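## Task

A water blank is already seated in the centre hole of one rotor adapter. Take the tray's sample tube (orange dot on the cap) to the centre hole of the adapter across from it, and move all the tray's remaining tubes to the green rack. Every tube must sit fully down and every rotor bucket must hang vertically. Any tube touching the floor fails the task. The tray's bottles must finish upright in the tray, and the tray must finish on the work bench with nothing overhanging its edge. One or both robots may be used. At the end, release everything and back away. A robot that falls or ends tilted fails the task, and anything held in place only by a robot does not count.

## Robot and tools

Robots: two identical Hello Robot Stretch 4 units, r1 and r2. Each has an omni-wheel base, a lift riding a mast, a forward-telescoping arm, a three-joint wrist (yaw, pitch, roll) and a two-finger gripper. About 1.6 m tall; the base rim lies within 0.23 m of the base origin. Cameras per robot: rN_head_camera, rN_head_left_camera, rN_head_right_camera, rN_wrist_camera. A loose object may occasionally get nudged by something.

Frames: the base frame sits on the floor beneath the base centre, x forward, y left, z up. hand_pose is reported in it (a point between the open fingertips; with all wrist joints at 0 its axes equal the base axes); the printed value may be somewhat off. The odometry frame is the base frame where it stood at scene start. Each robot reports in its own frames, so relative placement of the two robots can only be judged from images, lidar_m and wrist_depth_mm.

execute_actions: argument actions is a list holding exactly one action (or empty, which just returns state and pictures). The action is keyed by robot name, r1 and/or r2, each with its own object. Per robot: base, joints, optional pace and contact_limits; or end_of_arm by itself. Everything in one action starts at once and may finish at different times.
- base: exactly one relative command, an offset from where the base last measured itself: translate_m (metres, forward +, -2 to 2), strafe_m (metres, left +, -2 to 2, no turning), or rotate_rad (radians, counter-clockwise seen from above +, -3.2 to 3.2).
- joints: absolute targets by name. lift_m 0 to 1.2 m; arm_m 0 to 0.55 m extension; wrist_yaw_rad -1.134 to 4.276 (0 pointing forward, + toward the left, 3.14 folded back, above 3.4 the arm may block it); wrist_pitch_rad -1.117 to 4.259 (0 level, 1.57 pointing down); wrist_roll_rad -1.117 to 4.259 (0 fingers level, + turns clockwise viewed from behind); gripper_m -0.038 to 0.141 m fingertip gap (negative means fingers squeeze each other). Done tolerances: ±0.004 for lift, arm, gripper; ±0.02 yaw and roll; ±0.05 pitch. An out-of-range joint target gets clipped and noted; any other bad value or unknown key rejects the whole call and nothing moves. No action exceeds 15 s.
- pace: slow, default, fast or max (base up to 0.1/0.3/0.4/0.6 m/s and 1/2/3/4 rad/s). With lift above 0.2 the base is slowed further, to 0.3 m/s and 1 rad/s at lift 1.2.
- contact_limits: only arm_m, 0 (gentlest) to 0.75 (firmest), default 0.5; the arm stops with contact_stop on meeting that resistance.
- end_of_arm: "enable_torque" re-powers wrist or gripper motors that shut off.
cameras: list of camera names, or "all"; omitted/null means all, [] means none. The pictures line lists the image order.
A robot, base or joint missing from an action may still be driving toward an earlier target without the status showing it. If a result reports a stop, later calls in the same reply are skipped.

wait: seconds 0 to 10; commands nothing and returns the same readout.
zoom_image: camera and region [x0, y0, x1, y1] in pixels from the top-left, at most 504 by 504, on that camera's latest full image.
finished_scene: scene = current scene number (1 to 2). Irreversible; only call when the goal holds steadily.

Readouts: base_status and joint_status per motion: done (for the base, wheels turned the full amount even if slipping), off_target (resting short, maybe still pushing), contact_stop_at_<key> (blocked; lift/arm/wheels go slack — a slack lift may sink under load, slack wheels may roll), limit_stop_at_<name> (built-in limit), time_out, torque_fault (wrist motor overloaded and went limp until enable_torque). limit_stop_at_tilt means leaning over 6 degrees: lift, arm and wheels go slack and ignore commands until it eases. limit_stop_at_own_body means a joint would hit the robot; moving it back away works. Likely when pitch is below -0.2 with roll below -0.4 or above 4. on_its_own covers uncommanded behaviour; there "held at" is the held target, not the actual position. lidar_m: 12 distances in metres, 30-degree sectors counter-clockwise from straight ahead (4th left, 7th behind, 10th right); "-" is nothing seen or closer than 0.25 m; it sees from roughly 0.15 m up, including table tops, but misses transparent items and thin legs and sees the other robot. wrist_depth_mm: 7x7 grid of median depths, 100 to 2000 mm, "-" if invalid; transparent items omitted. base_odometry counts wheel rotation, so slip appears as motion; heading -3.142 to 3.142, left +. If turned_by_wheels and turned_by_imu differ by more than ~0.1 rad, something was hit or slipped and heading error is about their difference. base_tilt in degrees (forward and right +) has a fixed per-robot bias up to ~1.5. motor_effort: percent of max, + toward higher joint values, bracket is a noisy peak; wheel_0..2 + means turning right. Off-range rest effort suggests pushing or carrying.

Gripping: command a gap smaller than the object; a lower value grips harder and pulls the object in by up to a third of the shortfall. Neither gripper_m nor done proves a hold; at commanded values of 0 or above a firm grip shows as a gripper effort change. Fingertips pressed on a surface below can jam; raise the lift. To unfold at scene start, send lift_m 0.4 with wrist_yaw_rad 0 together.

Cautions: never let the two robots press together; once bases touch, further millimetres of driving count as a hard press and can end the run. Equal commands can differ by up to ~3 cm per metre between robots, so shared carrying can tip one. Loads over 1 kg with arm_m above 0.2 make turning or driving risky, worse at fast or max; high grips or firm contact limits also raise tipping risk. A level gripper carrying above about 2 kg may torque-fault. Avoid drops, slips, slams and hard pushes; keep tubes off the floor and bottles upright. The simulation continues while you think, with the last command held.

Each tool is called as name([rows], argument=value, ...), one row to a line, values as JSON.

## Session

execute_actions(actions=[], cameras=["r1_head_left_camera","r1_head_right_camera","r2_head_left_camera","r2_head_right_camera"])

Scene clock: 0.00 s.
r1.base_odometry: x=+0.000 y=+0.000 heading=+0.000 (m, m, rad; r1's odometry frame)
r1.turned_by_wheels: +0.000 (rad since the last result)
r1.turned_by_imu: +0.000 (rad since the last result)
r1.base_tilt: forward=-0.1 right=-0.1 (deg)
r1.lidar_m: 1.60 3.21 3.77 1.20 1.21 1.47 - 1.46 0.86 0.74 0.75 0.89
r1.base_status: not commanded
r1.joint_positions: lift_m=+0.139 arm_m=-0.002 wrist_yaw_rad=+3.041 wrist_pitch_rad=-0.003 wrist_roll_rad=-0.003 gripper_m=+0.057
r1.joint_status: not commanded
r1.motor_effort: lift_m=+20 arm_m=+0 wrist_yaw_rad=+1 wrist_pitch_rad=-8 wrist_roll_rad=+0 gripper_m=-4 wheel_0=+0 wheel_1=+0 wheel_2=+0 (%)
r1.hand_pose: x=-0.1090 y=+0.1160 z=+0.3182 quat_wxyz=(+0.050, +0.001, -0.001, +0.999) (m; r1's base frame)
r1.wrist_depth_mm: - 141 - - - - - / - 141 - - - - 1366 / 106 141 - - - - - / 118 142 - - - - - / 1808 - - - - - 1983 / 1255 1281 209 1308 204 1229 1182 / 878 831 854 150 842 798 842
r2.base_odometry: x=+0.000 y=+0.000 heading=+0.000 (m, m, rad; r2's odometry frame)
r2.turned_by_wheels: +0.000 (rad since the last result)
r2.turned_by_imu: +0.000 (rad since the last result)
r2.base_tilt: forward=+0.2 right=-0.7 (deg)
r2.lidar_m: 1.02 1.04 1.87 2.10 1.25 1.07 1.08 1.28 2.31 3.12 3.67 3.63
r2.base_status: not commanded
r2.joint_positions: lift_m=+0.237 arm_m=-0.002 wrist_yaw_rad=+3.103 wrist_pitch_rad=+0.003 wrist_roll_rad=+0.012 gripper_m=+0.057
r2.joint_status: not commanded
r2.motor_effort: lift_m=+17 arm_m=+0 wrist_yaw_rad=-2 wrist_pitch_rad=-8 wrist_roll_rad=+0 gripper_m=+0 wheel_0=+0 wheel_1=+0 wheel_2=+0 (%)
r2.hand_pose: x=-0.1163 y=+0.0985 z=+0.4140 quat_wxyz=(+0.019, -0.002, +0.006, +1.000) (m; r2's base frame)
r2.wrist_depth_mm: - 138 1255 1205 1160 1078 1025 / - 117 152 1229 1138 1098 1025 / - 130 172 1229 1160 1078 1042 / 141 141 1281 1205 1138 1098 1025 / 1499 1397 1336 1229 1138 1098 1042 / 1366 1397 198 1229 192 1078 1060 / 946 904 1008 107 1042 946 1025
pictures: r1_head_left_camera, r1_head_right_camera, r2_head_left_camera, r2_head_right_camera
Images, in order (width x height): r1_head_left_camera 420x672, r1_head_right_camera 420x672, r2_head_left_camera 420x672, r2_head_right_camera 420x672.

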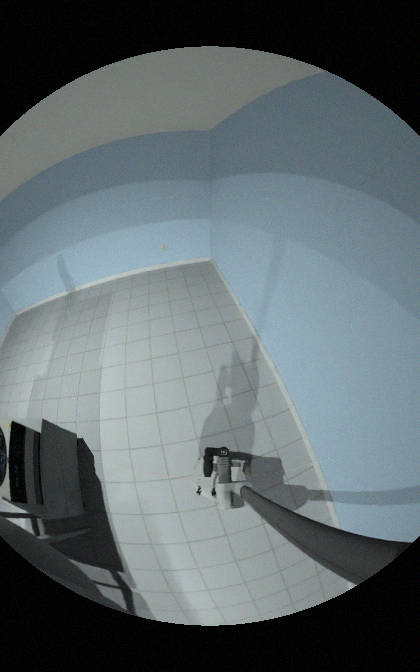

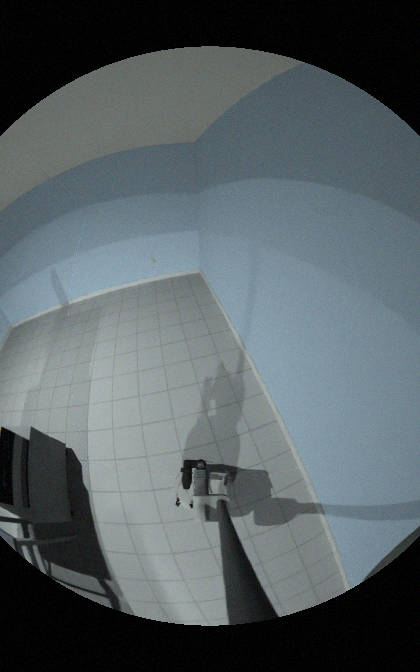

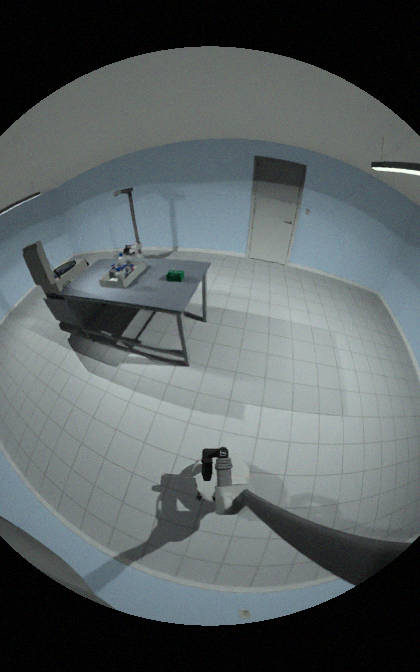

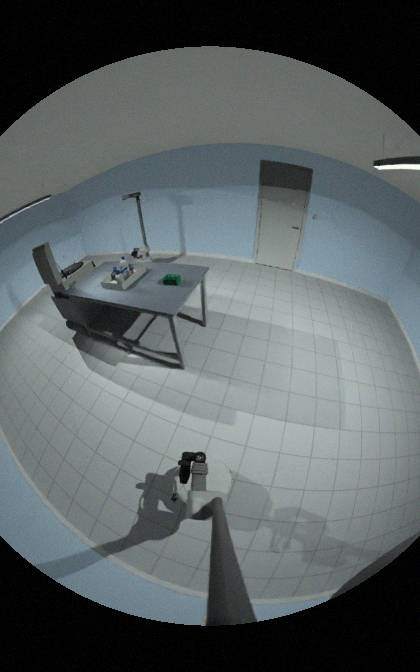

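execute_actions([
  {"r1":{"base":{"rotate_rad":2.1},"joints":{"lift_m":0.4,"wrist_yaw_rad":0}}},
], cameras=["r1_head_left_camera"])

Scene clock: 12.27 s.
r1.base_odometry: x=+0.000 y=+0.000 heading=+2.100 (m, m, rad; r1's odometry frame)
r1.turned_by_wheels: +2.100 (rad since the last result)
r1.turned_by_imu: +2.116 (rad since the last result)
r1.base_tilt: forward=-0.2 right=-0.3 (deg)
r1.lidar_m: 1.21 1.44 5.55 1.48 0.88 0.73 0.77 0.89 1.63 3.21 3.78 1.20
r1.base_status: done
r1.joint_positions: lift_m=+0.400 arm_m=-0.002 wrist_yaw_rad=+0.001 wrist_pitch_rad=-0.003 wrist_roll_rad=-0.003 gripper_m=+0.057
r1.joint_status: all done
r1.motor_effort: lift_m=+22(24) arm_m=+0(0) wrist_yaw_rad=-2(11) wrist_pitch_rad=-6(8) wrist_roll_rad=+0(2) gripper_m=-6(1) wheel_0=+0(7) wheel_1=-1(6) wheel_2=+0(7) (%)
r1.hand_pose: x=+0.4578 y=-0.0872 z=+0.5789 quat_wxyz=(+1.000, -0.001, -0.001, +0.000) (m; r1's base frame)
r1.wrist_depth_mm: - - - - 1537 1464 - / - - - - 1537 1464 - / - - - - 1008 931 891 / - - - - 976 904 866 / - - - 1138 960 904 854 / - - 210 1138 204 917 854 / 1499 1397 1397 150 976 891 854
r2.base_odometry: x=+0.000 y=+0.000 heading=+0.000 (m, m, rad; r2's odometry frame)
r2.turned_by_wheels: +0.000 (rad since the last result)
r2.turned_by_imu: -0.001 (rad since the last result)
r2.base_tilt: forward=+0.2 right=-0.5 (deg)
r2.lidar_m: 1.03 1.03 1.88 2.10 1.25 1.07 1.08 1.28 2.32 3.09 3.66 3.62
r2.base_status: not commanded
r2.joint_positions: lift_m=+0.237 arm_m=-0.002 wrist_yaw_rad=+3.103 wrist_pitch_rad=+0.003 wrist_roll_rad=+0.012 gripper_m=+0.057
r2.joint_status: not commanded
r2.motor_effort: lift_m=+17(17) arm_m=+0(0) wrist_yaw_rad=-1(1) wrist_pitch_rad=-8(8) wrist_roll_rad=+0(0) gripper_m=-3(1) wheel_0=+0(0) wheel_1=+0(0) wheel_2=+0(0) (%)
r2.hand_pose: x=-0.1163 y=+0.0985 z=+0.4140 quat_wxyz=(+0.019, -0.002, +0.006, +1.000) (m; r2's base frame)
r2.wrist_depth_mm: - 138 1255 1229 1138 1078 1025 / - 117 152 1182 1138 1078 1008 / - 129 172 1229 1138 1078 1042 / 141 141 1281 1205 1160 1098 1008 / 1464 1397 1308 1255 1138 1098 1042 / 1336 1336 198 1229 191 1118 1042 / 946 917 991 107 1025 946 1025
pictures: r1_head_left_camera
Images, in order (width x height): r1_head_left_camera 420x672.

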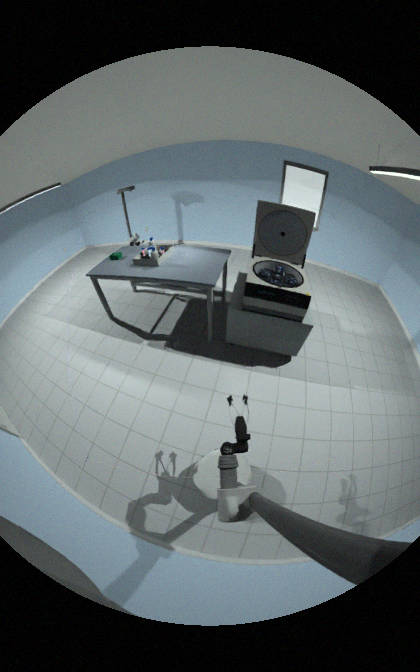

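execute_actions([
  {"r1":{"base":{"strafe_m":0.6},"joints":{"lift_m":1.1,"wrist_pitch_rad":1.57,"wrist_roll_rad":1.57,"gripper_m":0.075},"pace":"fast"}},
], cameras=[])

execute_actions([
  {"r1":{"base":{"translate_m":0.8}}},
], cameras=["r1_head_camera"])

Scene clock: 20.40 s.
r1.base_odometry: x=-0.518 y=-0.303 heading=+2.100 (m, m, rad; r1's odometry frame)
r1.turned_by_wheels: +0.000 (rad since the last result)
r1.turned_by_imu: +0.001 (rad since the last result)
r1.base_tilt: forward=-0.3 right=-0.2 (deg)
r1.lidar_m: 1.38 1.65 4.97 1.15 0.68 0.59 0.58 0.67 1.24 3.78 1.58 1.38
r1.base_status: done
r1.joint_positions: lift_m=+1.100 arm_m=-0.002 wrist_yaw_rad=+0.000 wrist_pitch_rad=+1.570 wrist_roll_rad=+1.569 gripper_m=+0.075
r1.joint_status: all done
r1.motor_effort: lift_m=+22(26) arm_m=+0(0) wrist_yaw_rad=+0(3) wrist_pitch_rad=+0(10) wrist_roll_rad=+1(5) gripper_m=-2(3) wheel_0=+1(11) wheel_1=-1(10) wheel_2=-1(0) (%)
r1.hand_pose: x=+0.1696 y=-0.0874 z=+0.9896 quat_wxyz=(+0.501, +0.500, +0.500, -0.499) (m; r1's base frame)
r1.wrist_depth_mm: 1205 1205 1229 1229 1229 1255 1255 / 1229 1229 1229 1229 1229 1255 1255 / 1229 1229 1205 1229 1229 1229 1229 / 1205 1205 1205 1229 1025 1255 1160 / 1205 1229 1205 1008 1008 1255 362 / 1205 1229 202 1255 200 1229 1060 / 1205 1229 1229 151 1229 1182 1008
r2.base_odometry: x=+0.000 y=+0.000 heading=+0.000 (m, m, rad; r2's odometry frame)
r2.turned_by_wheels: +0.000 (rad since the last result)
r2.turned_by_imu: -0.001 (rad since the last result)
r2.base_tilt: forward=+0.2 right=-0.6 (deg)
r2.lidar_m: 1.04 1.05 1.87 2.09 1.24 1.08 1.08 1.29 2.31 3.10 3.64 3.61
r2.base_status: not commanded
r2.joint_positions: lift_m=+0.237 arm_m=-0.002 wrist_yaw_rad=+3.103 wrist_pitch_rad=+0.003 wrist_roll_rad=+0.012 gripper_m=+0.057
r2.joint_status: not commanded
r2.motor_effort: lift_m=+17(17) arm_m=+0(0) wrist_yaw_rad=-1(0) wrist_pitch_rad=-6(9) wrist_roll_rad=-1(1) gripper_m=+0(2) wheel_0=+0(0) wheel_1=+0(0) wheel_2=+0(0) (%)
r2.hand_pose: x=-0.1163 y=+0.0985 z=+0.4140 quat_wxyz=(+0.019, -0.002, +0.006, +1.000) (m; r2's base frame)
r2.wrist_depth_mm: - 138 1281 1229 1138 1098 1025 / - 117 151 1182 1160 1098 1042 / - 130 172 1229 1160 1078 1042 / 141 141 1255 1229 1160 1098 1060 / 1499 1397 1336 1229 1138 1118 1025 / 1336 1366 198 1229 192 1078 1042 / 946 917 991 107 1042 946 1025
pictures: none
No camera images: the call's "cameras" was empty. Leave "cameras" out to get every camera's image.

Scene clock: 24.53 s.
r1.base_odometry: x=-0.922 y=+0.388 heading=+2.100 (m, m, rad; r1's odometry frame)
r1.turned_by_wheels: +0.000 (rad since the last result)
r1.turned_by_imu: +0.001 (rad since the last result)
r1.base_tilt: forward=-0.2 right=+0.0 (deg)
r1.lidar_m: 0.62 0.72 4.73 2.57 1.55 1.36 1.35 1.62 2.88 1.19 0.71 0.62
r1.base_status: done
r1.joint_positions: lift_m=+1.100 arm_m=-0.002 wrist_yaw_rad=+0.000 wrist_pitch_rad=+1.570 wrist_roll_rad=+1.569 gripper_m=+0.075
r1.joint_status: not commanded
r1.motor_effort: lift_m=+22(23) arm_m=+0(0) wrist_yaw_rad=-2(1) wrist_pitch_rad=+0(0) wrist_roll_rad=+2(1) gripper_m=-4(2) wheel_0=-1(4) wheel_1=+0(5) wheel_2=+0(8) (%)
r1.hand_pose: x=+0.1696 y=-0.0874 z=+0.9896 quat_wxyz=(+0.501, +0.500, +0.500, -0.499) (m; r1's base frame)
r1.wrist_depth_mm: 1205 1182 1229 1229 1229 1255 1229 / 1205 1229 1255 1205 1229 1229 1229 / 1229 1229 1229 1205 1229 1229 1255 / 1229 1229 1205 1229 1025 1229 1255 / 1229 1229 1229 1008 1008 1255 362 / 1229 1229 202 1229 200 1229 1255 / 1229 1229 1229 151 1255 1229 1229
r2.base_odometry: x=+0.000 y=+0.000 heading=+0.000 (m, m, rad; r2's odometry frame)
r2.turned_by_wheels: +0.000 (rad since the last result)
r2.turned_by_imu: +0.000 (rad since the last result)
r2.base_tilt: forward=+0.3 right=-0.6 (deg)
r2.lidar_m: 1.04 1.05 1.87 2.12 1.24 1.07 1.08 1.29 2.31 3.10 3.66 3.63
r2.base_status: not commanded
r2.joint_positions: lift_m=+0.237 arm_m=-0.002 wrist_yaw_rad=+3.103 wrist_pitch_rad=+0.003 wrist_roll_rad=+0.012 gripper_m=+0.057
r2.joint_status: not commanded
r2.motor_effort: lift_m=+18(17) arm_m=+0(0) wrist_yaw_rad=+0(1) wrist_pitch_rad=-7(9) wrist_roll_rad=+0(0) gripper_m=-3(4) wheel_0=+0(0) wheel_1=+0(0) wheel_2=+0(0) (%)
r2.hand_pose: x=-0.1163 y=+0.0985 z=+0.4140 quat_wxyz=(+0.019, -0.002, +0.006, +1.000) (m; r2's base frame)
r2.wrist_depth_mm: - 138 1255 1205 1138 1078 1042 / - 117 152 1205 1138 1060 1025 / - 130 172 1205 1160 1098 1042 / 141 141 1281 1205 1160 1078 1042 / 1464 1430 1336 1229 1138 1118 1025 / 1366 1366 198 1229 191 1078 1060 / 960 917 991 107 1042 960 1008
pictures: r1_head_camera
Images, in order (width x height): r1_head_camera 420x560.

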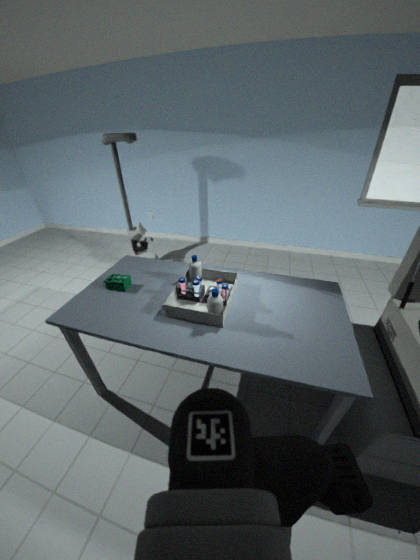

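execute_actions([
  {"r1":{"base":{"rotate_rad":-0.25}}},
], cameras=[])

execute_actions([
  {"r1":{"base":{"translate_m":0.32},"joints":{"arm_m":0.4}}},
], cameras=["r1_head_camera","r1_wrist_camera"])

Scene clock: 29.50 s.
r1.base_odometry: x=-0.922 y=+0.388 heading=+1.850 (m, m, rad; r1's odometry frame)
r1.turned_by_wheels: -0.250 (rad since the last result)
r1.turned_by_imu: -0.250 (rad since the last result)
r1.base_tilt: forward=-0.2 right=-0.1 (deg)
r1.lidar_m: 0.62 0.66 0.97 4.53 1.87 1.39 1.36 1.40 2.01 4.00 0.86 0.65
r1.base_status: done
r1.joint_positions: lift_m=+1.100 arm_m=-0.002 wrist_yaw_rad=+0.000 wrist_pitch_rad=+1.570 wrist_roll_rad=+1.569 gripper_m=+0.075
r1.joint_status: not commanded
r1.motor_effort: lift_m=+23(22) arm_m=+0(0) wrist_yaw_rad=-2(0) wrist_pitch_rad=+0(0) wrist_roll_rad=+2(2) gripper_m=-3(1) wheel_0=+2(3) wheel_1=+0(3) wheel_2=+0(4) (%)
r1.hand_pose: x=+0.1696 y=-0.0874 z=+0.9896 quat_wxyz=(+0.501, +0.500, +0.500, -0.499) (m; r1's base frame)
r1.wrist_depth_mm: 960 1042 1229 1229 1229 1255 1255 / 1229 1229 1229 1229 1229 1229 1229 / 1205 1229 1229 1229 1229 1229 1229 / 1229 1205 1229 1229 1008 1229 1255 / 1205 1205 1229 1008 1008 1229 362 / 1229 1229 202 1205 200 1255 1229 / 1229 1205 1229 151 1229 1255 1255
r2.base_odometry: x=+0.000 y=+0.000 heading=+0.000 (m, m, rad; r2's odometry frame)
r2.turned_by_wheels: +0.000 (rad since the last result)
r2.turned_by_imu: +0.000 (rad since the last result)
r2.base_tilt: forward=+0.1 right=-0.5 (deg)
r2.lidar_m: 1.03 1.04 1.87 2.11 1.25 1.08 1.09 1.27 2.32 3.11 3.67 3.62
r2.base_status: not commanded
r2.joint_positions: lift_m=+0.237 arm_m=-0.002 wrist_yaw_rad=+3.103 wrist_pitch_rad=+0.003 wrist_roll_rad=+0.012 gripper_m=+0.057
r2.joint_status: not commanded
r2.motor_effort: lift_m=+17(17) arm_m=+0(0) wrist_yaw_rad=-1(1) wrist_pitch_rad=-9(8) wrist_roll_rad=+0(0) gripper_m=-4(2) wheel_0=+0(0) wheel_1=+0(0) wheel_2=+0(0) (%)
r2.hand_pose: x=-0.1163 y=+0.0985 z=+0.4140 quat_wxyz=(+0.019, -0.002, +0.006, +1.000) (m; r2's base frame)
r2.wrist_depth_mm: - 138 1255 1205 1160 1078 1008 / - 117 152 1205 1160 1098 1008 / - 130 172 1205 1182 1098 1042 / 141 141 1281 1229 1160 1098 1060 / 1499 1430 1308 1229 1160 1078 1042 / 1336 1366 198 1205 191 1098 1042 / 960 904 991 107 1042 946 1025
pictures: none
No camera images: the call's "cameras" was empty. Leave "cameras" out to get every camera's image.

Scene clock: 32.03 s.
r1.base_odometry: x=-1.010 y=+0.695 heading=+1.850 (m, m, rad; r1's odometry frame)
r1.turned_by_wheels: +0.000 (rad since the last result)
r1.turned_by_imu: +0.001 (rad since the last result)
r1.base_tilt: forward=-0.2 right=-0.2 (deg)
r1.lidar_m: 0.30 0.32 0.49 4.71 2.26 1.72 1.67 1.75 2.50 1.03 0.45 0.31
r1.base_status: done
r1.joint_positions: lift_m=+1.100 arm_m=+0.399 wrist_yaw_rad=+0.000 wrist_pitch_rad=+1.570 wrist_roll_rad=+1.569 gripper_m=+0.075
r1.joint_status: all done
r1.motor_effort: lift_m=+22(23) arm_m=+7(8) wrist_yaw_rad=-1(1) wrist_pitch_rad=+0(0) wrist_roll_rad=+0(1) gripper_m=+0(1) wheel_0=+0(3) wheel_1=+1(6) wheel_2=+2(9) (%)
r1.hand_pose: x=+0.5701 y=-0.0874 z=+0.9896 quat_wxyz=(+0.501, +0.500, +0.500, -0.499) (m; r1's base frame)
r1.wrist_depth_mm: 449 449 452 455 455 455 1229 / 449 452 452 455 455 459 1229 / 449 449 455 455 455 459 1255 / 449 449 452 455 455 455 1255 / 449 452 452 455 455 459 1008 / 449 449 202 452 201 459 1229 / 449 449 452 151 459 459 1255
r2.base_odometry: x=+0.000 y=+0.000 heading=+0.000 (m, m, rad; r2's odometry frame)
r2.turned_by_wheels: +0.000 (rad since the last result)
r2.turned_by_imu: +0.000 (rad since the last result)
r2.base_tilt: forward=+0.2 right=-0.6 (deg)
r2.lidar_m: 1.02 1.05 1.86 2.11 1.24 1.08 1.07 1.29 2.32 3.12 3.63 3.61
r2.base_status: not commanded
r2.joint_positions: lift_m=+0.237 arm_m=-0.002 wrist_yaw_rad=+3.103 wrist_pitch_rad=+0.003 wrist_roll_rad=+0.012 gripper_m=+0.057
r2.joint_status: not commanded
r2.motor_effort: lift_m=+17(17) arm_m=+0(0) wrist_yaw_rad=-1(0) wrist_pitch_rad=-8(8) wrist_roll_rad=-1(0) gripper_m=-5(2) wheel_0=+0(0) wheel_1=+0(0) wheel_2=+0(0) (%)
r2.hand_pose: x=-0.1163 y=+0.0985 z=+0.4140 quat_wxyz=(+0.019, -0.002, +0.006, +1.000) (m; r2's base frame)
r2.wrist_depth_mm: - 138 1255 1205 1138 1078 1042 / - 117 152 1229 1182 1078 1025 / - 130 173 1229 1138 1078 1008 / 141 141 1281 1229 1160 1098 1025 / 1464 1397 1308 1205 1118 1118 1025 / 1308 1366 198 1182 191 1098 1042 / 946 917 976 107 1042 931 1025
pictures: r1_head_camera, r1_wrist_camera
Images, in order (width x height): r1_head_camera 420x560, r1_wrist_camera 616x392.

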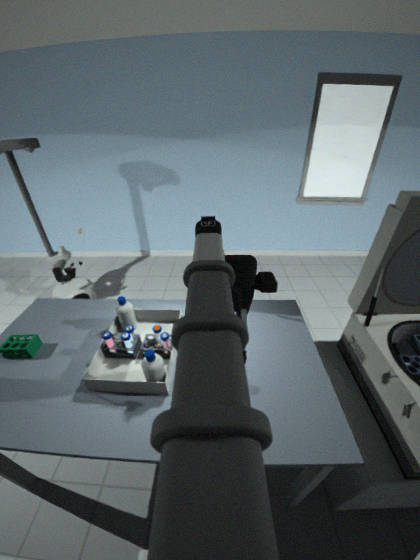

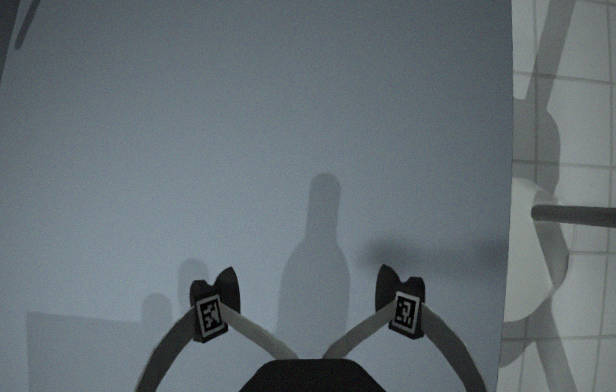

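Well aligned now. Strafe left toward the tray.

execute_actions([
  {"r1":{"base":{"strafe_m":0.42},"joints":{"arm_m":0.45,"lift_m":1.15}}},
], cameras=["r1_wrist_camera"])

Scene clock: 38.33 s.
r1.base_odometry: x=-1.414 y=+0.580 heading=+1.850 (m, m, rad; r1's odometry frame)
r1.turned_by_wheels: +0.000 (rad since the last result)
r1.turned_by_imu: +0.001 (rad since the last result)
r1.base_tilt: forward=-0.2 right=-0.2 (deg)
r1.lidar_m: 0.32 0.35 0.50 4.30 2.23 1.72 1.65 1.73 2.43 1.11 0.45 0.34
r1.base_status: done
r1.joint_positions: lift_m=+1.150 arm_m=+0.449 wrist_yaw_rad=+0.000 wrist_pitch_rad=+1.570 wrist_roll_rad=+1.569 gripper_m=+0.075
r1.joint_status: all done
r1.motor_effort: lift_m=+22(24) arm_m=+7(7) wrist_yaw_rad=+0(2) wrist_pitch_rad=-1(1) wrist_roll_rad=+1(3) gripper_m=+1(1) wheel_0=+1(11) wheel_1=+0(7) wheel_2=+1(0) (%)
r1.hand_pose: x=+0.6200 y=-0.0874 z=+1.0396 quat_wxyz=(+0.501, +0.500, +0.500, -0.499) (m; r1's base frame)
r1.wrist_depth_mm: 500 504 504 508 508 512 1308 / 496 500 500 504 504 512 1281 / 492 500 469 392 508 508 1336 / 496 500 477 500 508 512 1281 / 473 500 439 504 508 508 1078 / 359 480 202 508 200 512 1308 / 500 455 466 151 504 508 1308
r2.base_odometry: x=+0.000 y=+0.000 heading=+0.000 (m, m, rad; r2's odometry frame)
r2.turned_by_wheels: +0.000 (rad since the last result)
r2.turned_by_imu: -0.001 (rad since the last result)
r2.base_tilt: forward=+0.1 right=-0.6 (deg)
r2.lidar_m: 1.02 1.05 1.88 2.12 1.24 1.08 1.09 1.29 2.30 3.11 3.65 3.61
r2.base_status: not commanded
r2.joint_positions: lift_m=+0.237 arm_m=-0.002 wrist_yaw_rad=+3.103 wrist_pitch_rad=+0.003 wrist_roll_rad=+0.012 gripper_m=+0.057
r2.joint_status: not commanded
r2.motor_effort: lift_m=+17(17) arm_m=+0(0) wrist_yaw_rad=-1(2) wrist_pitch_rad=-9(8) wrist_roll_rad=+2(1) gripper_m=-5(0) wheel_0=+0(0) wheel_1=+0(0) wheel_2=+0(0) (%)
r2.hand_pose: x=-0.1163 y=+0.0985 z=+0.4140 quat_wxyz=(+0.019, -0.002, +0.006, +1.000) (m; r2's base frame)
r2.wrist_depth_mm: - 138 1255 1255 1160 1078 1025 / - 117 152 1229 1160 1098 1025 / - 130 172 1229 1138 1078 1042 / 140 141 1281 1255 1160 1118 1025 / 1499 1397 1336 1255 1160 1098 1042 / 1336 1336 198 1205 191 1098 1060 / 946 904 991 107 1042 931 1008
pictures: r1_wrist_camera
Images, in order (width x height): r1_wrist_camera 616x392.

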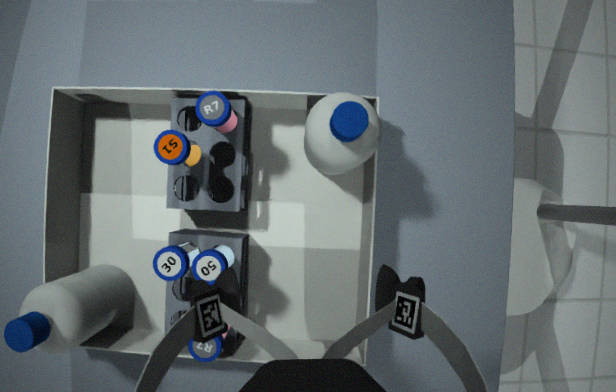

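execute_actions([
  {"r1":{"base":{"translate_m":0.06},"joints":{"arm_m":0.489},"pace":"slow"}},
], cameras=[])

execute_actions([
  {"r1":{"base":{"strafe_m":0.086},"pace":"slow"}},
], cameras=[])

execute_actions([
  {"r1":{"joints":{"lift_m":1.0}}},
], cameras=["r1_wrist_camera"])

Scene clock: 50.00 s.
r1.base_odometry: x=-1.430 y=+0.637 heading=+1.850 (m, m, rad; r1's odometry frame)
r1.turned_by_wheels: +0.000 (rad since the last result)
r1.turned_by_imu: +0.002 (rad since the last result)
r1.base_tilt: forward=-0.1 right=-0.1 (deg)
r1.lidar_m: 0.26 0.29 0.43 4.30 2.32 1.77 1.71 1.80 2.52 0.99 0.37 0.26
r1.base_status: done
r1.joint_positions: lift_m=+1.150 arm_m=+0.488 wrist_yaw_rad=+0.000 wrist_pitch_rad=+1.570 wrist_roll_rad=+1.569 gripper_m=+0.075
r1.joint_status: all done
r1.motor_effort: lift_m=+22(22) arm_m=+7(6) wrist_yaw_rad=-1(2) wrist_pitch_rad=+0(0) wrist_roll_rad=+1(1) gripper_m=+1(4) wheel_0=+0(0) wheel_1=+2(3) wheel_2=-2(5) (%)
r1.hand_pose: x=+0.6590 y=-0.0874 z=+1.0396 quat_wxyz=(+0.501, +0.500, +0.500, -0.499) (m; r1's base frame)
r1.wrist_depth_mm: 500 500 504 508 504 508 512 / 500 500 500 504 504 508 512 / 500 500 500 442 430 508 512 / 496 496 500 496 504 508 508 / 496 496 500 442 504 512 508 / 500 366 202 442 200 508 512 / 496 357 462 151 492 508 512
r2.base_odometry: x=+0.000 y=+0.000 heading=+0.000 (m, m, rad; r2's odometry frame)
r2.turned_by_wheels: +0.000 (rad since the last result)
r2.turned_by_imu: +0.000 (rad since the last result)
r2.base_tilt: forward=+0.1 right=-0.5 (deg)
r2.lidar_m: 1.03 1.03 1.86 2.09 1.24 1.08 1.09 1.29 2.33 3.11 3.66 3.62
r2.base_status: not commanded
r2.joint_positions: lift_m=+0.237 arm_m=-0.002 wrist_yaw_rad=+3.103 wrist_pitch_rad=+0.003 wrist_roll_rad=+0.012 gripper_m=+0.057
r2.joint_status: not commanded
r2.motor_effort: lift_m=+17(17) arm_m=+0(0) wrist_yaw_rad=-1(1) wrist_pitch_rad=-8(8) wrist_roll_rad=+0(1) gripper_m=-1(0) wheel_0=+0(0) wheel_1=+0(0) wheel_2=+0(0) (%)
r2.hand_pose: x=-0.1163 y=+0.0985 z=+0.4140 quat_wxyz=(+0.019, -0.002, +0.006, +1.000) (m; r2's base frame)
r2.wrist_depth_mm: - 138 1255 1229 1138 1060 1042 / - 117 152 1255 1138 1098 1025 / - 130 171 1229 1160 1098 1060 / 141 141 1255 1229 1160 1078 1025 / 1499 1397 1336 1229 1160 1118 1042 / 1366 1397 198 1205 191 1098 1025 / 960 917 976 107 1025 946 1042
pictures: none
No camera images: the call's "cameras" was empty. Leave "cameras" out to get every camera's image.

Scene clock: 52.00 s.
r1.base_odometry: x=-1.513 y=+0.614 heading=+1.850 (m, m, rad; r1's odometry frame)
r1.turned_by_wheels: +0.000 (rad since the last result)
r1.turned_by_imu: +0.000 (rad since the last result)
r1.base_tilt: forward=-0.2 right=+0.0 (deg)
r1.lidar_m: 0.27 0.28 0.42 4.21 2.31 1.78 1.71 1.79 2.52 1.07 0.38 0.29
r1.base_status: done
r1.joint_positions: lift_m=+1.150 arm_m=+0.488 wrist_yaw_rad=+0.000 wrist_pitch_rad=+1.570 wrist_roll_rad=+1.569 gripper_m=+0.075
r1.joint_status: not commanded
r1.motor_effort: lift_m=+22(22) arm_m=+7(7) wrist_yaw_rad=-2(2) wrist_pitch_rad=+1(1) wrist_roll_rad=+1(0) gripper_m=-1(5) wheel_0=-1(6) wheel_1=+2(5) wheel_2=-1(3) (%)
r1.hand_pose: x=+0.6590 y=-0.0874 z=+1.0396 quat_wxyz=(+0.501, +0.500, +0.500, -0.499) (m; r1's base frame)
r1.wrist_depth_mm: 496 496 462 433 445 508 512 / 500 500 500 466 480 508 508 / 500 500 500 496 504 508 512 / 496 500 500 442 504 508 512 / 496 357 500 439 504 508 512 / 500 500 202 504 200 508 508 / 500 500 504 151 508 512 512
r2.base_odometry: x=+0.000 y=+0.000 heading=+0.000 (m, m, rad; r2's odometry frame)
r2.turned_by_wheels: +0.000 (rad since the last result)
r2.turned_by_imu: +0.000 (rad since the last result)
r2.base_tilt: forward=+0.1 right=-0.6 (deg)
r2.lidar_m: 1.04 1.03 1.87 2.11 1.26 1.09 1.08 1.31 2.32 3.11 3.67 3.61
r2.base_status: not commanded
r2.joint_positions: lift_m=+0.237 arm_m=-0.002 wrist_yaw_rad=+3.103 wrist_pitch_rad=+0.003 wrist_roll_rad=+0.012 gripper_m=+0.057
r2.joint_status: not commanded
r2.motor_effort: lift_m=+17(17) arm_m=+0(0) wrist_yaw_rad=-1(0) wrist_pitch_rad=-8(8) wrist_roll_rad=+0(0) gripper_m=-2(0) wheel_0=+0(0) wheel_1=+0(0) wheel_2=+0(0) (%)
r2.hand_pose: x=-0.1163 y=+0.0985 z=+0.4140 quat_wxyz=(+0.019, -0.002, +0.006, +1.000) (m; r2's base frame)
r2.wrist_depth_mm: - 138 1255 1229 1138 1078 1025 / - 117 152 1205 1160 1078 1025 / - 130 172 1229 1160 1098 1042 / 140 141 1255 1229 1160 1118 1042 / 1499 1430 1308 1229 1160 1078 1060 / 1308 1366 198 1229 191 1098 1060 / 946 917 991 107 1042 946 1008
pictures: none
No camera images: the call's "cameras" was empty. Leave "cameras" out to get every camera's image.

Scene clock: 53.70 s.
r1.base_odometry: x=-1.513 y=+0.614 heading=+1.850 (m, m, rad; r1's odometry frame)
r1.turned_by_wheels: +0.000 (rad since the last result)
r1.turned_by_imu: +0.000 (rad since the last result)
r1.base_tilt: forward=-0.1 right=-0.1 (deg)
r1.lidar_m: 0.27 0.30 0.43 4.21 2.32 1.76 1.69 1.80 2.53 0.99 0.39 0.29
r1.base_status: not commanded
r1.joint_positions: lift_m=+1.000 arm_m=+0.488 wrist_yaw_rad=+0.000 wrist_pitch_rad=+1.570 wrist_roll_rad=+1.569 gripper_m=+0.075
r1.joint_status: all done
r1.motor_effort: lift_m=+18(20) arm_m=+7(7) wrist_yaw_rad=-1(1) wrist_pitch_rad=+0(0) wrist_roll_rad=+0(0) gripper_m=-4(0) wheel_0=-1(1) wheel_1=+2(2) wheel_2=-1(1) (%)
r1.hand_pose: x=+0.6590 y=-0.0874 z=+0.8899 quat_wxyz=(+0.501, +0.500, +0.500, -0.499) (m; r1's base frame)
r1.wrist_depth_mm: 301 349 349 291 351 267 357 / 307 347 349 303 351 338 355 / 314 349 347 349 351 353 359 / 285 349 349 290 351 353 355 / 206 274 347 291 351 353 357 / 212 306 202 230 201 314 357 / 349 349 351 151 355 357 357
r2.base_odometry: x=+0.000 y=+0.000 heading=+0.000 (m, m, rad; r2's odometry frame)
r2.turned_by_wheels: +0.000 (rad since the last result)
r2.turned_by_imu: +0.000 (rad since the last result)
r2.base_tilt: forward=+0.3 right=-0.6 (deg)
r2.lidar_m: 1.01 1.03 1.88 2.11 1.25 1.08 1.07 1.29 2.32 3.11 3.65 3.62
r2.base_status: not commanded
r2.joint_positions: lift_m=+0.237 arm_m=-0.002 wrist_yaw_rad=+3.103 wrist_pitch_rad=+0.003 wrist_roll_rad=+0.012 gripper_m=+0.057
r2.joint_status: not commanded
r2.motor_effort: lift_m=+17(17) arm_m=-1(0) wrist_yaw_rad=+0(0) wrist_pitch_rad=-8(8) wrist_roll_rad=+1(0) gripper_m=-3(1) wheel_0=+0(0) wheel_1=+0(0) wheel_2=+0(0) (%)
r2.hand_pose: x=-0.1163 y=+0.0985 z=+0.4140 quat_wxyz=(+0.019, -0.002, +0.006, +1.000) (m; r2's base frame)
r2.wrist_depth_mm: - 138 1255 1229 1182 1078 1042 / - 117 152 1255 1138 1078 1025 / - 130 171 1229 1205 1078 1042 / 140 141 1255 1205 1138 1078 1042 / 1537 1397 1308 1229 1160 1098 1042 / 1281 1336 197 1229 191 1098 1042 / 960 917 991 107 1025 931 1042
pictures: r1_wrist_camera
Images, in order (width x height): r1_wrist_camera 616x392.

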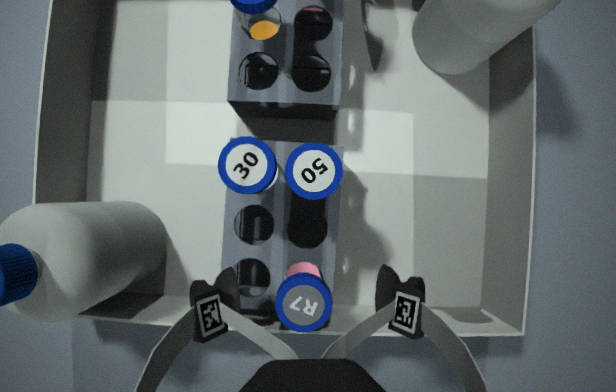

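execute_actions([
  {"r1":{"base":{"strafe_m":0.008},"joints":{"arm_m":0.492},"pace":"slow"}},
], cameras=[])

execute_actions([
  {"r1":{"joints":{"lift_m":0.955},"pace":"slow"}},
], cameras=[])

execute_actions([
  {"r1":{"joints":{"gripper_m":0.012}}},
], cameras=[])

execute_actions([
  {"r1":{"joints":{"lift_m":1.12}}},
], cameras=["r1_wrist_camera","r1_head_camera"])

Scene clock: 60.73 s.
r1.base_odometry: x=-1.521 y=+0.611 heading=+1.850 (m, m, rad; r1's odometry frame)
r1.turned_by_wheels: +0.000 (rad since the last result)
r1.turned_by_imu: +0.001 (rad since the last result)
r1.base_tilt: forward=-0.2 right=-0.3 (deg)
r1.lidar_m: 0.26 0.29 0.42 4.20 2.30 1.76 1.70 1.79 2.55 0.96 0.37 0.28
r1.base_status: done
r1.joint_positions: lift_m=+1.000 arm_m=+0.491 wrist_yaw_rad=+0.000 wrist_pitch_rad=+1.570 wrist_roll_rad=+1.569 gripper_m=+0.075
r1.joint_status: all done
r1.motor_effort: lift_m=+18(18) arm_m=+7(7) wrist_yaw_rad=-2(1) wrist_pitch_rad=+0(0) wrist_roll_rad=+0(1) gripper_m=-4(3) wheel_0=-1(3) wheel_1=+1(6) wheel_2=+0(1) (%)
r1.hand_pose: x=+0.6620 y=-0.0874 z=+0.8899 quat_wxyz=(+0.501, +0.500, +0.500, -0.499) (m; r1's base frame)
r1.wrist_depth_mm: 314 347 351 291 353 285 359 / 306 347 349 320 351 343 357 / 310 347 349 290 353 353 357 / 221 347 349 291 351 351 357 / 205 268 349 291 353 351 357 / 349 340 202 281 200 322 357 / 347 349 351 151 355 355 357
r2.base_odometry: x=+0.000 y=+0.000 heading=+0.000 (m, m, rad; r2's odometry frame)
r2.turned_by_wheels: +0.000 (rad since the last result)
r2.turned_by_imu: +0.000 (rad since the last result)
r2.base_tilt: forward=+0.3 right=-0.7 (deg)
r2.lidar_m: 1.03 1.06 1.88 2.10 1.25 1.08 1.07 1.29 2.32 3.11 3.65 3.62
r2.base_status: not commanded
r2.joint_positions: lift_m=+0.237 arm_m=-0.002 wrist_yaw_rad=+3.103 wrist_pitch_rad=+0.003 wrist_roll_rad=+0.012 gripper_m=+0.057
r2.joint_status: not commanded
r2.motor_effort: lift_m=+17(17) arm_m=+0(0) wrist_yaw_rad=+0(1) wrist_pitch_rad=-9(8) wrist_roll_rad=-1(2) gripper_m=-1(2) wheel_0=+0(0) wheel_1=+0(0) wheel_2=+0(0) (%)
r2.hand_pose: x=-0.1163 y=+0.0985 z=+0.4140 quat_wxyz=(+0.019, -0.002, +0.006, +1.000) (m; r2's base frame)
r2.wrist_depth_mm: - 138 1281 1229 1138 1098 1008 / - 117 152 1205 1138 1098 1042 / - 129 172 1205 1138 1098 1025 / 141 141 1281 1229 1138 1098 1042 / 1499 1366 1308 1229 1182 1118 1042 / 1336 1366 199 1229 191 1098 1025 / 960 917 1008 107 1042 946 991
pictures: none
No camera images: the call's "cameras" was empty. Leave "cameras" out to get every camera's image.

Scene clock: 61.97 s.
r1.base_odometry: x=-1.521 y=+0.611 heading=+1.850 (m, m, rad; r1's odometry frame)
r1.turned_by_wheels: +0.000 (rad since the last result)
r1.turned_by_imu: +0.000 (rad since the last result)
r1.base_tilt: forward=-0.1 right=-0.1 (deg)
r1.lidar_m: 0.26 0.28 0.41 4.19 2.30 1.77 1.69 1.79 2.54 0.96 0.39 0.27
r1.base_status: not commanded
r1.joint_positions: lift_m=+0.955 arm_m=+0.491 wrist_yaw_rad=+0.000 wrist_pitch_rad=+1.570 wrist_roll_rad=+1.569 gripper_m=+0.075
r1.joint_status: all done
r1.motor_effort: lift_m=+16(20) arm_m=+7(7) wrist_yaw_rad=-2(1) wrist_pitch_rad=+1(0) wrist_roll_rad=+1(0) gripper_m=-1(2) wheel_0=-1(1) wheel_1=+0(1) wheel_2=+0(0) (%)
r1.hand_pose: x=+0.6621 y=-0.0874 z=+0.8451 quat_wxyz=(+0.501, +0.500, +0.500, -0.499) (m; r1's base frame)
r1.wrist_depth_mm: 281 304 306 247 307 286 266 / 285 304 306 266 309 309 267 / 291 306 185 185 309 309 267 / 220 304 301 247 307 309 265 / 178 266 301 247 307 309 262 / 194 272 202 185 200 309 256 / 306 307 309 151 310 312 312
r2.base_odometry: x=+0.000 y=+0.000 heading=+0.000 (m, m, rad; r2's odometry frame)
r2.turned_by_wheels: +0.000 (rad since the last result)
r2.turned_by_imu: +0.000 (rad since the last result)
r2.base_tilt: forward=+0.1 right=-0.5 (deg)
r2.lidar_m: 1.02 1.05 1.87 2.11 1.25 1.09 1.07 1.31 2.33 3.10 3.65 3.62
r2.base_status: not commanded
r2.joint_positions: lift_m=+0.237 arm_m=-0.002 wrist_yaw_rad=+3.103 wrist_pitch_rad=+0.003 wrist_roll_rad=+0.012 gripper_m=+0.057
r2.joint_status: not commanded
r2.motor_effort: lift_m=+17(17) arm_m=+0(0) wrist_yaw_rad=-1(2) wrist_pitch_rad=-8(8) wrist_roll_rad=-1(1) gripper_m=-2(3) wheel_0=+0(0) wheel_1=+0(0) wheel_2=+0(0) (%)
r2.hand_pose: x=-0.1163 y=+0.0985 z=+0.4140 quat_wxyz=(+0.019, -0.002, +0.006, +1.000) (m; r2's base frame)
r2.wrist_depth_mm: - 138 1281 1229 1138 1078 1025 / - 117 152 1229 1160 1098 1042 / - 130 172 1229 1160 1098 1025 / 140 141 1281 1255 1182 1118 1025 / 1499 1397 1308 1205 1160 1098 1025 / 1366 1366 198 1229 192 1098 1042 / 960 904 1008 107 1042 946 1025
pictures: none
No camera images: the call's "cameras" was empty. Leave "cameras" out to get every camera's image.

Scene clock: 63.40 s.
r1.base_odometry: x=-1.520 y=+0.611 heading=+1.850 (m, m, rad; r1's odometry frame)
r1.turned_by_wheels: +0.000 (rad since the last result)
r1.turned_by_imu: +0.000 (rad since the last result)
r1.base_tilt: forward=-0.2 right=-0.2 (deg)
r1.lidar_m: 0.27 0.31 0.40 4.20 2.30 1.76 1.69 1.79 2.53 0.94 0.38 0.28
r1.base_status: not commanded
r1.joint_positions: lift_m=+0.955 arm_m=+0.491 wrist_yaw_rad=+0.000 wrist_pitch_rad=+1.570 wrist_roll_rad=+1.569 gripper_m=+0.012
r1.joint_status: all done
r1.motor_effort: lift_m=+18(18) arm_m=+6(7) wrist_yaw_rad=+0(2) wrist_pitch_rad=+0(8) wrist_roll_rad=+1(1) gripper_m=-9(10) wheel_0=-1(1) wheel_1=+0(1) wheel_2=+0(1) (%)
r1.hand_pose: x=+0.6621 y=-0.0874 z=+0.8449 quat_wxyz=(+0.501, +0.500, +0.500, -0.499) (m; r1's base frame)
r1.wrist_depth_mm: 282 303 304 246 307 285 265 / 286 303 304 267 306 310 266 / 293 303 183 183 307 309 266 / 220 303 300 245 306 309 264 / 177 268 300 246 307 307 260 / 195 272 196 178 192 306 255 / 306 304 306 157 309 239 312
r2.base_odometry: x=+0.000 y=+0.000 heading=+0.000 (m, m, rad; r2's odometry frame)
r2.turned_by_wheels: +0.000 (rad since the last result)
r2.turned_by_imu: +0.000 (rad since the last result)
r2.base_tilt: forward=+0.2 right=-0.6 (deg)
r2.lidar_m: 1.04 1.04 1.87 2.12 1.26 1.07 1.08 1.26 2.31 3.10 3.67 3.62
r2.base_status: not commanded
r2.joint_positions: lift_m=+0.237 arm_m=-0.002 wrist_yaw_rad=+3.103 wrist_pitch_rad=+0.003 wrist_roll_rad=+0.012 gripper_m=+0.057
r2.joint_status: not commanded
r2.motor_effort: lift_m=+17(17) arm_m=+0(0) wrist_yaw_rad=+0(0) wrist_pitch_rad=-8(8) wrist_roll_rad=+1(1) gripper_m=-2(2) wheel_0=+0(0) wheel_1=+0(0) wheel_2=+0(0) (%)
r2.hand_pose: x=-0.1163 y=+0.0985 z=+0.4140 quat_wxyz=(+0.019, -0.002, +0.006, +1.000) (m; r2's base frame)
r2.wrist_depth_mm: - 138 1308 1205 1160 1078 1025 / - 117 152 1229 1160 1078 1025 / - 130 172 1229 1160 1078 1025 / 141 141 1281 1229 1160 1078 1042 / 1499 1397 1308 1255 1160 1078 1060 / 1308 1366 198 1205 192 1078 1042 / 960 917 991 107 1042 946 1008
pictures: none
No camera images: the call's "cameras" was empty. Leave "cameras" out to get every camera's image.

Scene clock: 65.17 s.
r1.base_odometry: x=-1.520 y=+0.611 heading=+1.850 (m, m, rad; r1's odometry frame)
r1.turned_by_wheels: +0.000 (rad since the last result)
r1.turned_by_imu: +0.001 (rad since the last result)
r1.base_tilt: forward=+0.0 right=-0.1 (deg)
r1.lidar_m: 0.26 0.28 0.43 4.21 2.34 1.76 1.71 1.77 2.53 0.95 0.38 0.29
r1.base_status: not commanded
r1.joint_positions: lift_m=+1.120 arm_m=+0.491 wrist_yaw_rad=+0.000 wrist_pitch_rad=+1.570 wrist_roll_rad=+1.569 gripper_m=+0.012
r1.joint_status: all done
r1.motor_effort: lift_m=+23(24) arm_m=+6(6) wrist_yaw_rad=-1(0) wrist_pitch_rad=+0(0) wrist_roll_rad=+1(2) gripper_m=-12(12) wheel_0=-1(1) wheel_1=+1(0) wheel_2=+0(0) (%)
r1.hand_pose: x=+0.6621 y=-0.0874 z=+1.0095 quat_wxyz=(+0.501, +0.500, +0.500, -0.499) (m; r1's base frame)
r1.wrist_depth_mm: 469 469 469 410 430 334 480 / 466 469 469 445 473 477 480 / 466 469 466 452 473 477 480 / 466 410 469 462 473 477 484 / 469 329 469 410 473 477 480 / 469 469 197 179 193 477 480 / 469 466 469 157 477 480 477
r2.base_odometry: x=+0.000 y=+0.000 heading=+0.000 (m, m, rad; r2's odometry frame)
r2.turned_by_wheels: +0.000 (rad since the last result)
r2.turned_by_imu: +0.000 (rad since the last result)
r2.base_tilt: forward=+0.1 right=-0.7 (deg)
r2.lidar_m: 1.03 1.04 1.87 2.12 1.22 1.08 1.08 1.28 2.31 3.10 3.65 3.62
r2.base_status: not commanded
r2.joint_positions: lift_m=+0.237 arm_m=-0.002 wrist_yaw_rad=+3.103 wrist_pitch_rad=+0.003 wrist_roll_rad=+0.012 gripper_m=+0.057
r2.joint_status: not commanded
r2.motor_effort: lift_m=+17(17) arm_m=+0(0) wrist_yaw_rad=-1(1) wrist_pitch_rad=-8(8) wrist_roll_rad=+0(1) gripper_m=-1(4) wheel_0=+0(0) wheel_1=+0(0) wheel_2=+0(0) (%)
r2.hand_pose: x=-0.1163 y=+0.0985 z=+0.4140 quat_wxyz=(+0.019, -0.002, +0.006, +1.000) (m; r2's base frame)
r2.wrist_depth_mm: - 138 1281 1205 1160 1078 1042 / - 117 152 1255 1160 1078 1025 / - 130 173 1229 1160 1078 1025 / 141 141 1281 1205 1160 1118 1042 / 1499 1430 1336 1255 1138 1118 1042 / 1336 1366 198 1205 191 1098 1042 / 946 931 1008 107 1042 946 1025
pictures: r1_head_camera, r1_wrist_camera
Images, in order (width x height): r1_head_camera 420x560, r1_wrist_camera 616x392.

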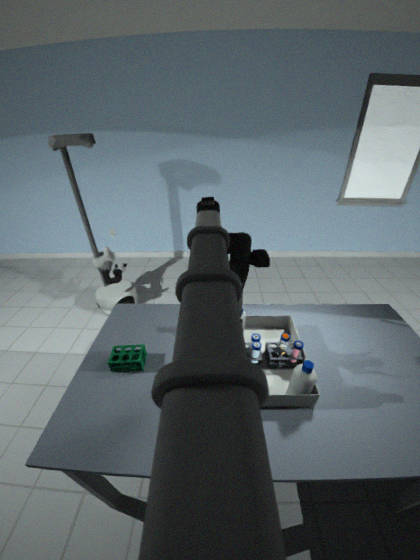

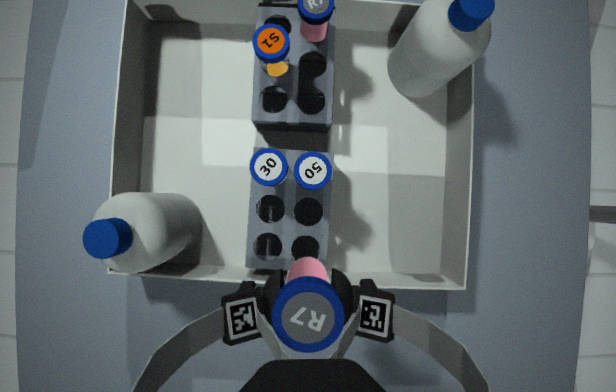

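Now toward the rack; strafe left 0.4 and look.

execute_actions([
  {"r1":{"base":{"strafe_m":0.42}}},
], cameras=["r1_wrist_camera"])

Scene clock: 72.20 s.
r1.base_odometry: x=-1.924 y=+0.495 heading=+1.850 (m, m, rad; r1's odometry frame)
r1.turned_by_wheels: +0.000 (rad since the last result)
r1.turned_by_imu: +0.001 (rad since the last result)
r1.base_tilt: forward=+0.1 right=-0.2 (deg)
r1.lidar_m: 0.28 0.31 3.88 3.79 2.35 1.73 1.69 1.76 2.50 1.00 0.38 0.30
r1.base_status: done
r1.joint_positions: lift_m=+1.120 arm_m=+0.491 wrist_yaw_rad=+0.000 wrist_pitch_rad=+1.570 wrist_roll_rad=+1.569 gripper_m=+0.012
r1.joint_status: not commanded
r1.motor_effort: lift_m=+23(23) arm_m=+6(6) wrist_yaw_rad=+0(1) wrist_pitch_rad=+1(0) wrist_roll_rad=+0(0) gripper_m=-11(14) wheel_0=+0(3) wheel_1=-1(9) wheel_2=-1(1) (%)
r1.hand_pose: x=+0.6621 y=-0.0874 z=+1.0096 quat_wxyz=(+0.501, +0.500, +0.500, -0.499) (m; r1's base frame)
r1.wrist_depth_mm: 466 469 473 477 477 477 480 / 469 469 473 473 477 480 477 / 469 473 473 473 477 477 480 / 469 469 469 477 473 477 484 / 466 469 469 469 477 477 477 / 466 473 196 178 192 477 480 / 469 466 473 157 480 480 480
r2.base_odometry: x=+0.000 y=+0.000 heading=+0.000 (m, m, rad; r2's odometry frame)
r2.turned_by_wheels: +0.000 (rad since the last result)
r2.turned_by_imu: -0.001 (rad since the last result)
r2.base_tilt: forward=+0.3 right=-0.5 (deg)
r2.lidar_m: 1.04 1.06 1.87 2.11 1.26 1.08 1.08 1.29 2.32 3.11 3.67 3.62
r2.base_status: not commanded
r2.joint_positions: lift_m=+0.237 arm_m=-0.002 wrist_yaw_rad=+3.103 wrist_pitch_rad=+0.003 wrist_roll_rad=+0.012 gripper_m=+0.057
r2.joint_status: not commanded
r2.motor_effort: lift_m=+17(17) arm_m=+0(0) wrist_yaw_rad=+1(1) wrist_pitch_rad=-9(9) wrist_roll_rad=+0(0) gripper_m=+2(1) wheel_0=+0(0) wheel_1=+0(0) wheel_2=+0(0) (%)
r2.hand_pose: x=-0.1163 y=+0.0985 z=+0.4140 quat_wxyz=(+0.019, -0.002, +0.006, +1.000) (m; r2's base frame)
r2.wrist_depth_mm: - 138 1255 1255 1160 1078 1025 / - 117 151 1205 1160 1098 1042 / - 130 172 1182 1138 1078 1042 / 141 141 1281 1229 1160 1098 1025 / 1499 1430 1336 1229 1160 1078 1008 / 1366 1366 198 1229 192 1098 1025 / 960 917 976 107 1042 931 1008
pictures: r1_wrist_camera
Images, in order (width x height): r1_wrist_camera 616x392.

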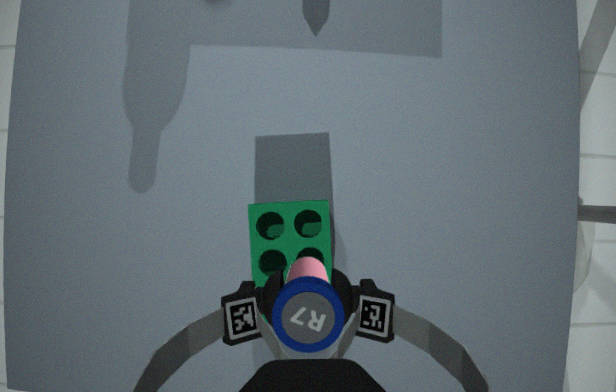

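execute_actions([
  {"r1":{"base":{"strafe_m":-0.028},"joints":{"lift_m":1.04},"pace":"slow"}},
], cameras=["r1_wrist_camera"])

Scene clock: 82.90 s.
r1.base_odometry: x=-1.897 y=+0.503 heading=+1.850 (m, m, rad; r1's odometry frame)
r1.turned_by_wheels: +0.000 (rad since the last result)
r1.turned_by_imu: +0.001 (rad since the last result)
r1.base_tilt: forward=-0.1 right=-0.2 (deg)
r1.lidar_m: 0.28 0.32 3.90 3.81 2.32 1.73 1.69 1.77 2.48 1.01 0.39 0.30
r1.base_status: done
r1.joint_positions: lift_m=+1.040 arm_m=+0.491 wrist_yaw_rad=+0.000 wrist_pitch_rad=+1.570 wrist_roll_rad=+1.569 gripper_m=+0.012
r1.joint_status: all done
r1.motor_effort: lift_m=+18(22) arm_m=+6(6) wrist_yaw_rad=-2(0) wrist_pitch_rad=+1(0) wrist_roll_rad=+1(1) gripper_m=-12(10) wheel_0=+1(4) wheel_1=-2(7) wheel_2=-1(1) (%)
r1.hand_pose: x=+0.6621 y=-0.0874 z=+0.9299 quat_wxyz=(+0.501, +0.500, +0.500, -0.499) (m; r1's base frame)
r1.wrist_depth_mm: 387 389 392 397 394 397 399 / 387 392 392 397 394 399 399 / 389 389 392 394 394 397 399 / 389 389 392 394 394 394 399 / 387 392 392 334 397 399 397 / 387 392 197 178 192 397 397 / 389 389 379 157 394 397 397
r2.base_odometry: x=+0.000 y=+0.000 heading=+0.000 (m, m, rad; r2's odometry frame)
r2.turned_by_wheels: +0.000 (rad since the last result)
r2.turned_by_imu: +0.000 (rad since the last result)
r2.base_tilt: forward=+0.2 right=-0.5 (deg)
r2.lidar_m: 1.03 1.05 1.87 2.10 1.25 1.07 1.07 1.29 2.30 3.11 3.66 3.62
r2.base_status: not commanded
r2.joint_positions: lift_m=+0.237 arm_m=-0.002 wrist_yaw_rad=+3.103 wrist_pitch_rad=+0.003 wrist_roll_rad=+0.012 gripper_m=+0.057
r2.joint_status: not commanded
r2.motor_effort: lift_m=+17(17) arm_m=+0(1) wrist_yaw_rad=-1(1) wrist_pitch_rad=-8(8) wrist_roll_rad=-1(1) gripper_m=+0(2) wheel_0=+0(0) wheel_1=+0(0) wheel_2=+0(0) (%)
r2.hand_pose: x=-0.1163 y=+0.0985 z=+0.4140 quat_wxyz=(+0.019, -0.002, +0.006, +1.000) (m; r2's base frame)
r2.wrist_depth_mm: - 138 1229 1229 1160 1078 1025 / - 117 152 1229 1118 1078 1025 / - 130 172 1229 1160 1098 1042 / 141 141 1255 1229 1160 1078 1042 / 1537 1397 1308 1229 1138 1078 1042 / 1336 1366 198 1229 191 1098 1025 / 946 917 991 107 1060 931 1008
pictures: r1_wrist_camera
Images, in order (width x height): r1_wrist_camera 616x392.

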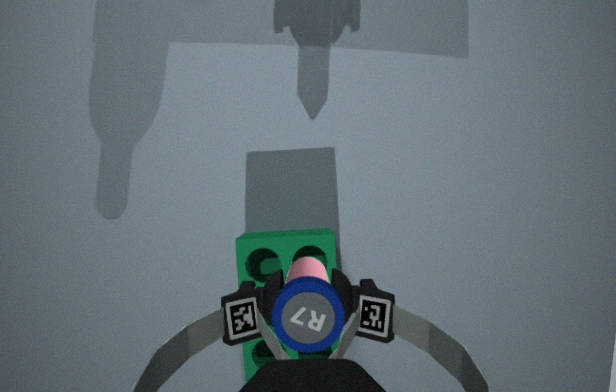

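zoom_image(camera="r1_wrist_camera", region=[220, 210, 390, 330])

Region (220, 210, 390, 330) of r1_wrist_camera's 616x392 image, scaled by 2.965; it fills the top 356 rows of this view, and the rest is white.

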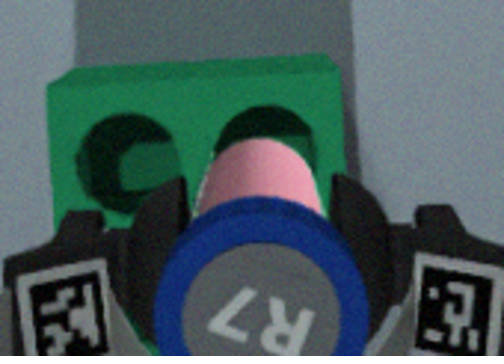

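execute_actions([
  {"r1":{"joints":{"lift_m":0.957},"pace":"slow"}},
], cameras=[])

Scene clock: 96.20 s.
r1.base_odometry: x=-1.897 y=+0.503 heading=+1.850 (m, m, rad; r1's odometry frame)
r1.turned_by_wheels: +0.000 (rad since the last result)
r1.turned_by_imu: +0.001 (rad since the last result)
r1.base_tilt: forward=+0.0 right=-0.1 (deg)
r1.lidar_m: 0.28 0.33 3.90 3.81 2.32 1.72 1.69 1.78 2.50 1.01 0.40 0.30
r1.base_status: not commanded
r1.joint_positions: lift_m=+0.957 arm_m=+0.491 wrist_yaw_rad=+0.000 wrist_pitch_rad=+1.570 wrist_roll_rad=+1.569 gripper_m=+0.012
r1.joint_status: all done
r1.motor_effort: lift_m=+18(18) arm_m=+6(6) wrist_yaw_rad=-1(2) wrist_pitch_rad=+0(1) wrist_roll_rad=+0(1) gripper_m=-12(11) wheel_0=+1(1) wheel_1=-2(2) wheel_2=-1(1) (%)
r1.hand_pose: x=+0.6620 y=-0.0874 z=+0.8469 quat_wxyz=(+0.501, +0.500, +0.500, -0.499) (m; r1's base frame)
r1.wrist_depth_mm: 306 307 309 309 310 312 314 / 306 307 309 310 310 312 314 / 306 307 309 310 312 314 314 / 306 306 310 310 312 314 315 / 307 307 309 252 312 312 314 / 306 306 197 178 192 312 314 / 306 306 249 157 312 312 314
r2.base_odometry: x=+0.000 y=+0.000 heading=+0.000 (m, m, rad; r2's odometry frame)
r2.turned_by_wheels: +0.000 (rad since the last result)
r2.turned_by_imu: +0.000 (rad since the last result)
r2.base_tilt: forward=+0.2 right=-0.8 (deg)
r2.lidar_m: 1.03 1.04 1.87 2.11 1.25 1.09 1.07 1.28 2.30 3.12 3.65 3.62
r2.base_status: not commanded
r2.joint_positions: lift_m=+0.237 arm_m=-0.002 wrist_yaw_rad=+3.103 wrist_pitch_rad=+0.003 wrist_roll_rad=+0.012 gripper_m=+0.057
r2.joint_status: not commanded
r2.motor_effort: lift_m=+17(17) arm_m=+0(0) wrist_yaw_rad=-1(1) wrist_pitch_rad=-8(8) wrist_roll_rad=+0(1) gripper_m=+0(2) wheel_0=+0(0) wheel_1=+0(0) wheel_2=+0(0) (%)
r2.hand_pose: x=-0.1163 y=+0.0985 z=+0.4140 quat_wxyz=(+0.019, -0.002, +0.006, +1.000) (m; r2's base frame)
r2.wrist_depth_mm: - 138 1255 1205 1138 1098 1042 / - 117 152 1229 1138 1078 1008 / - 130 172 1229 1138 1098 1042 / 141 141 1229 1205 1138 1098 1025 / 1464 1397 1308 1229 1138 1098 1025 / 1336 1366 197 1229 191 1098 1025 / 946 904 991 107 1042 960 1025
pictures: none
No camera images: the call's "cameras" was empty. Leave "cameras" out to get every camera's image.


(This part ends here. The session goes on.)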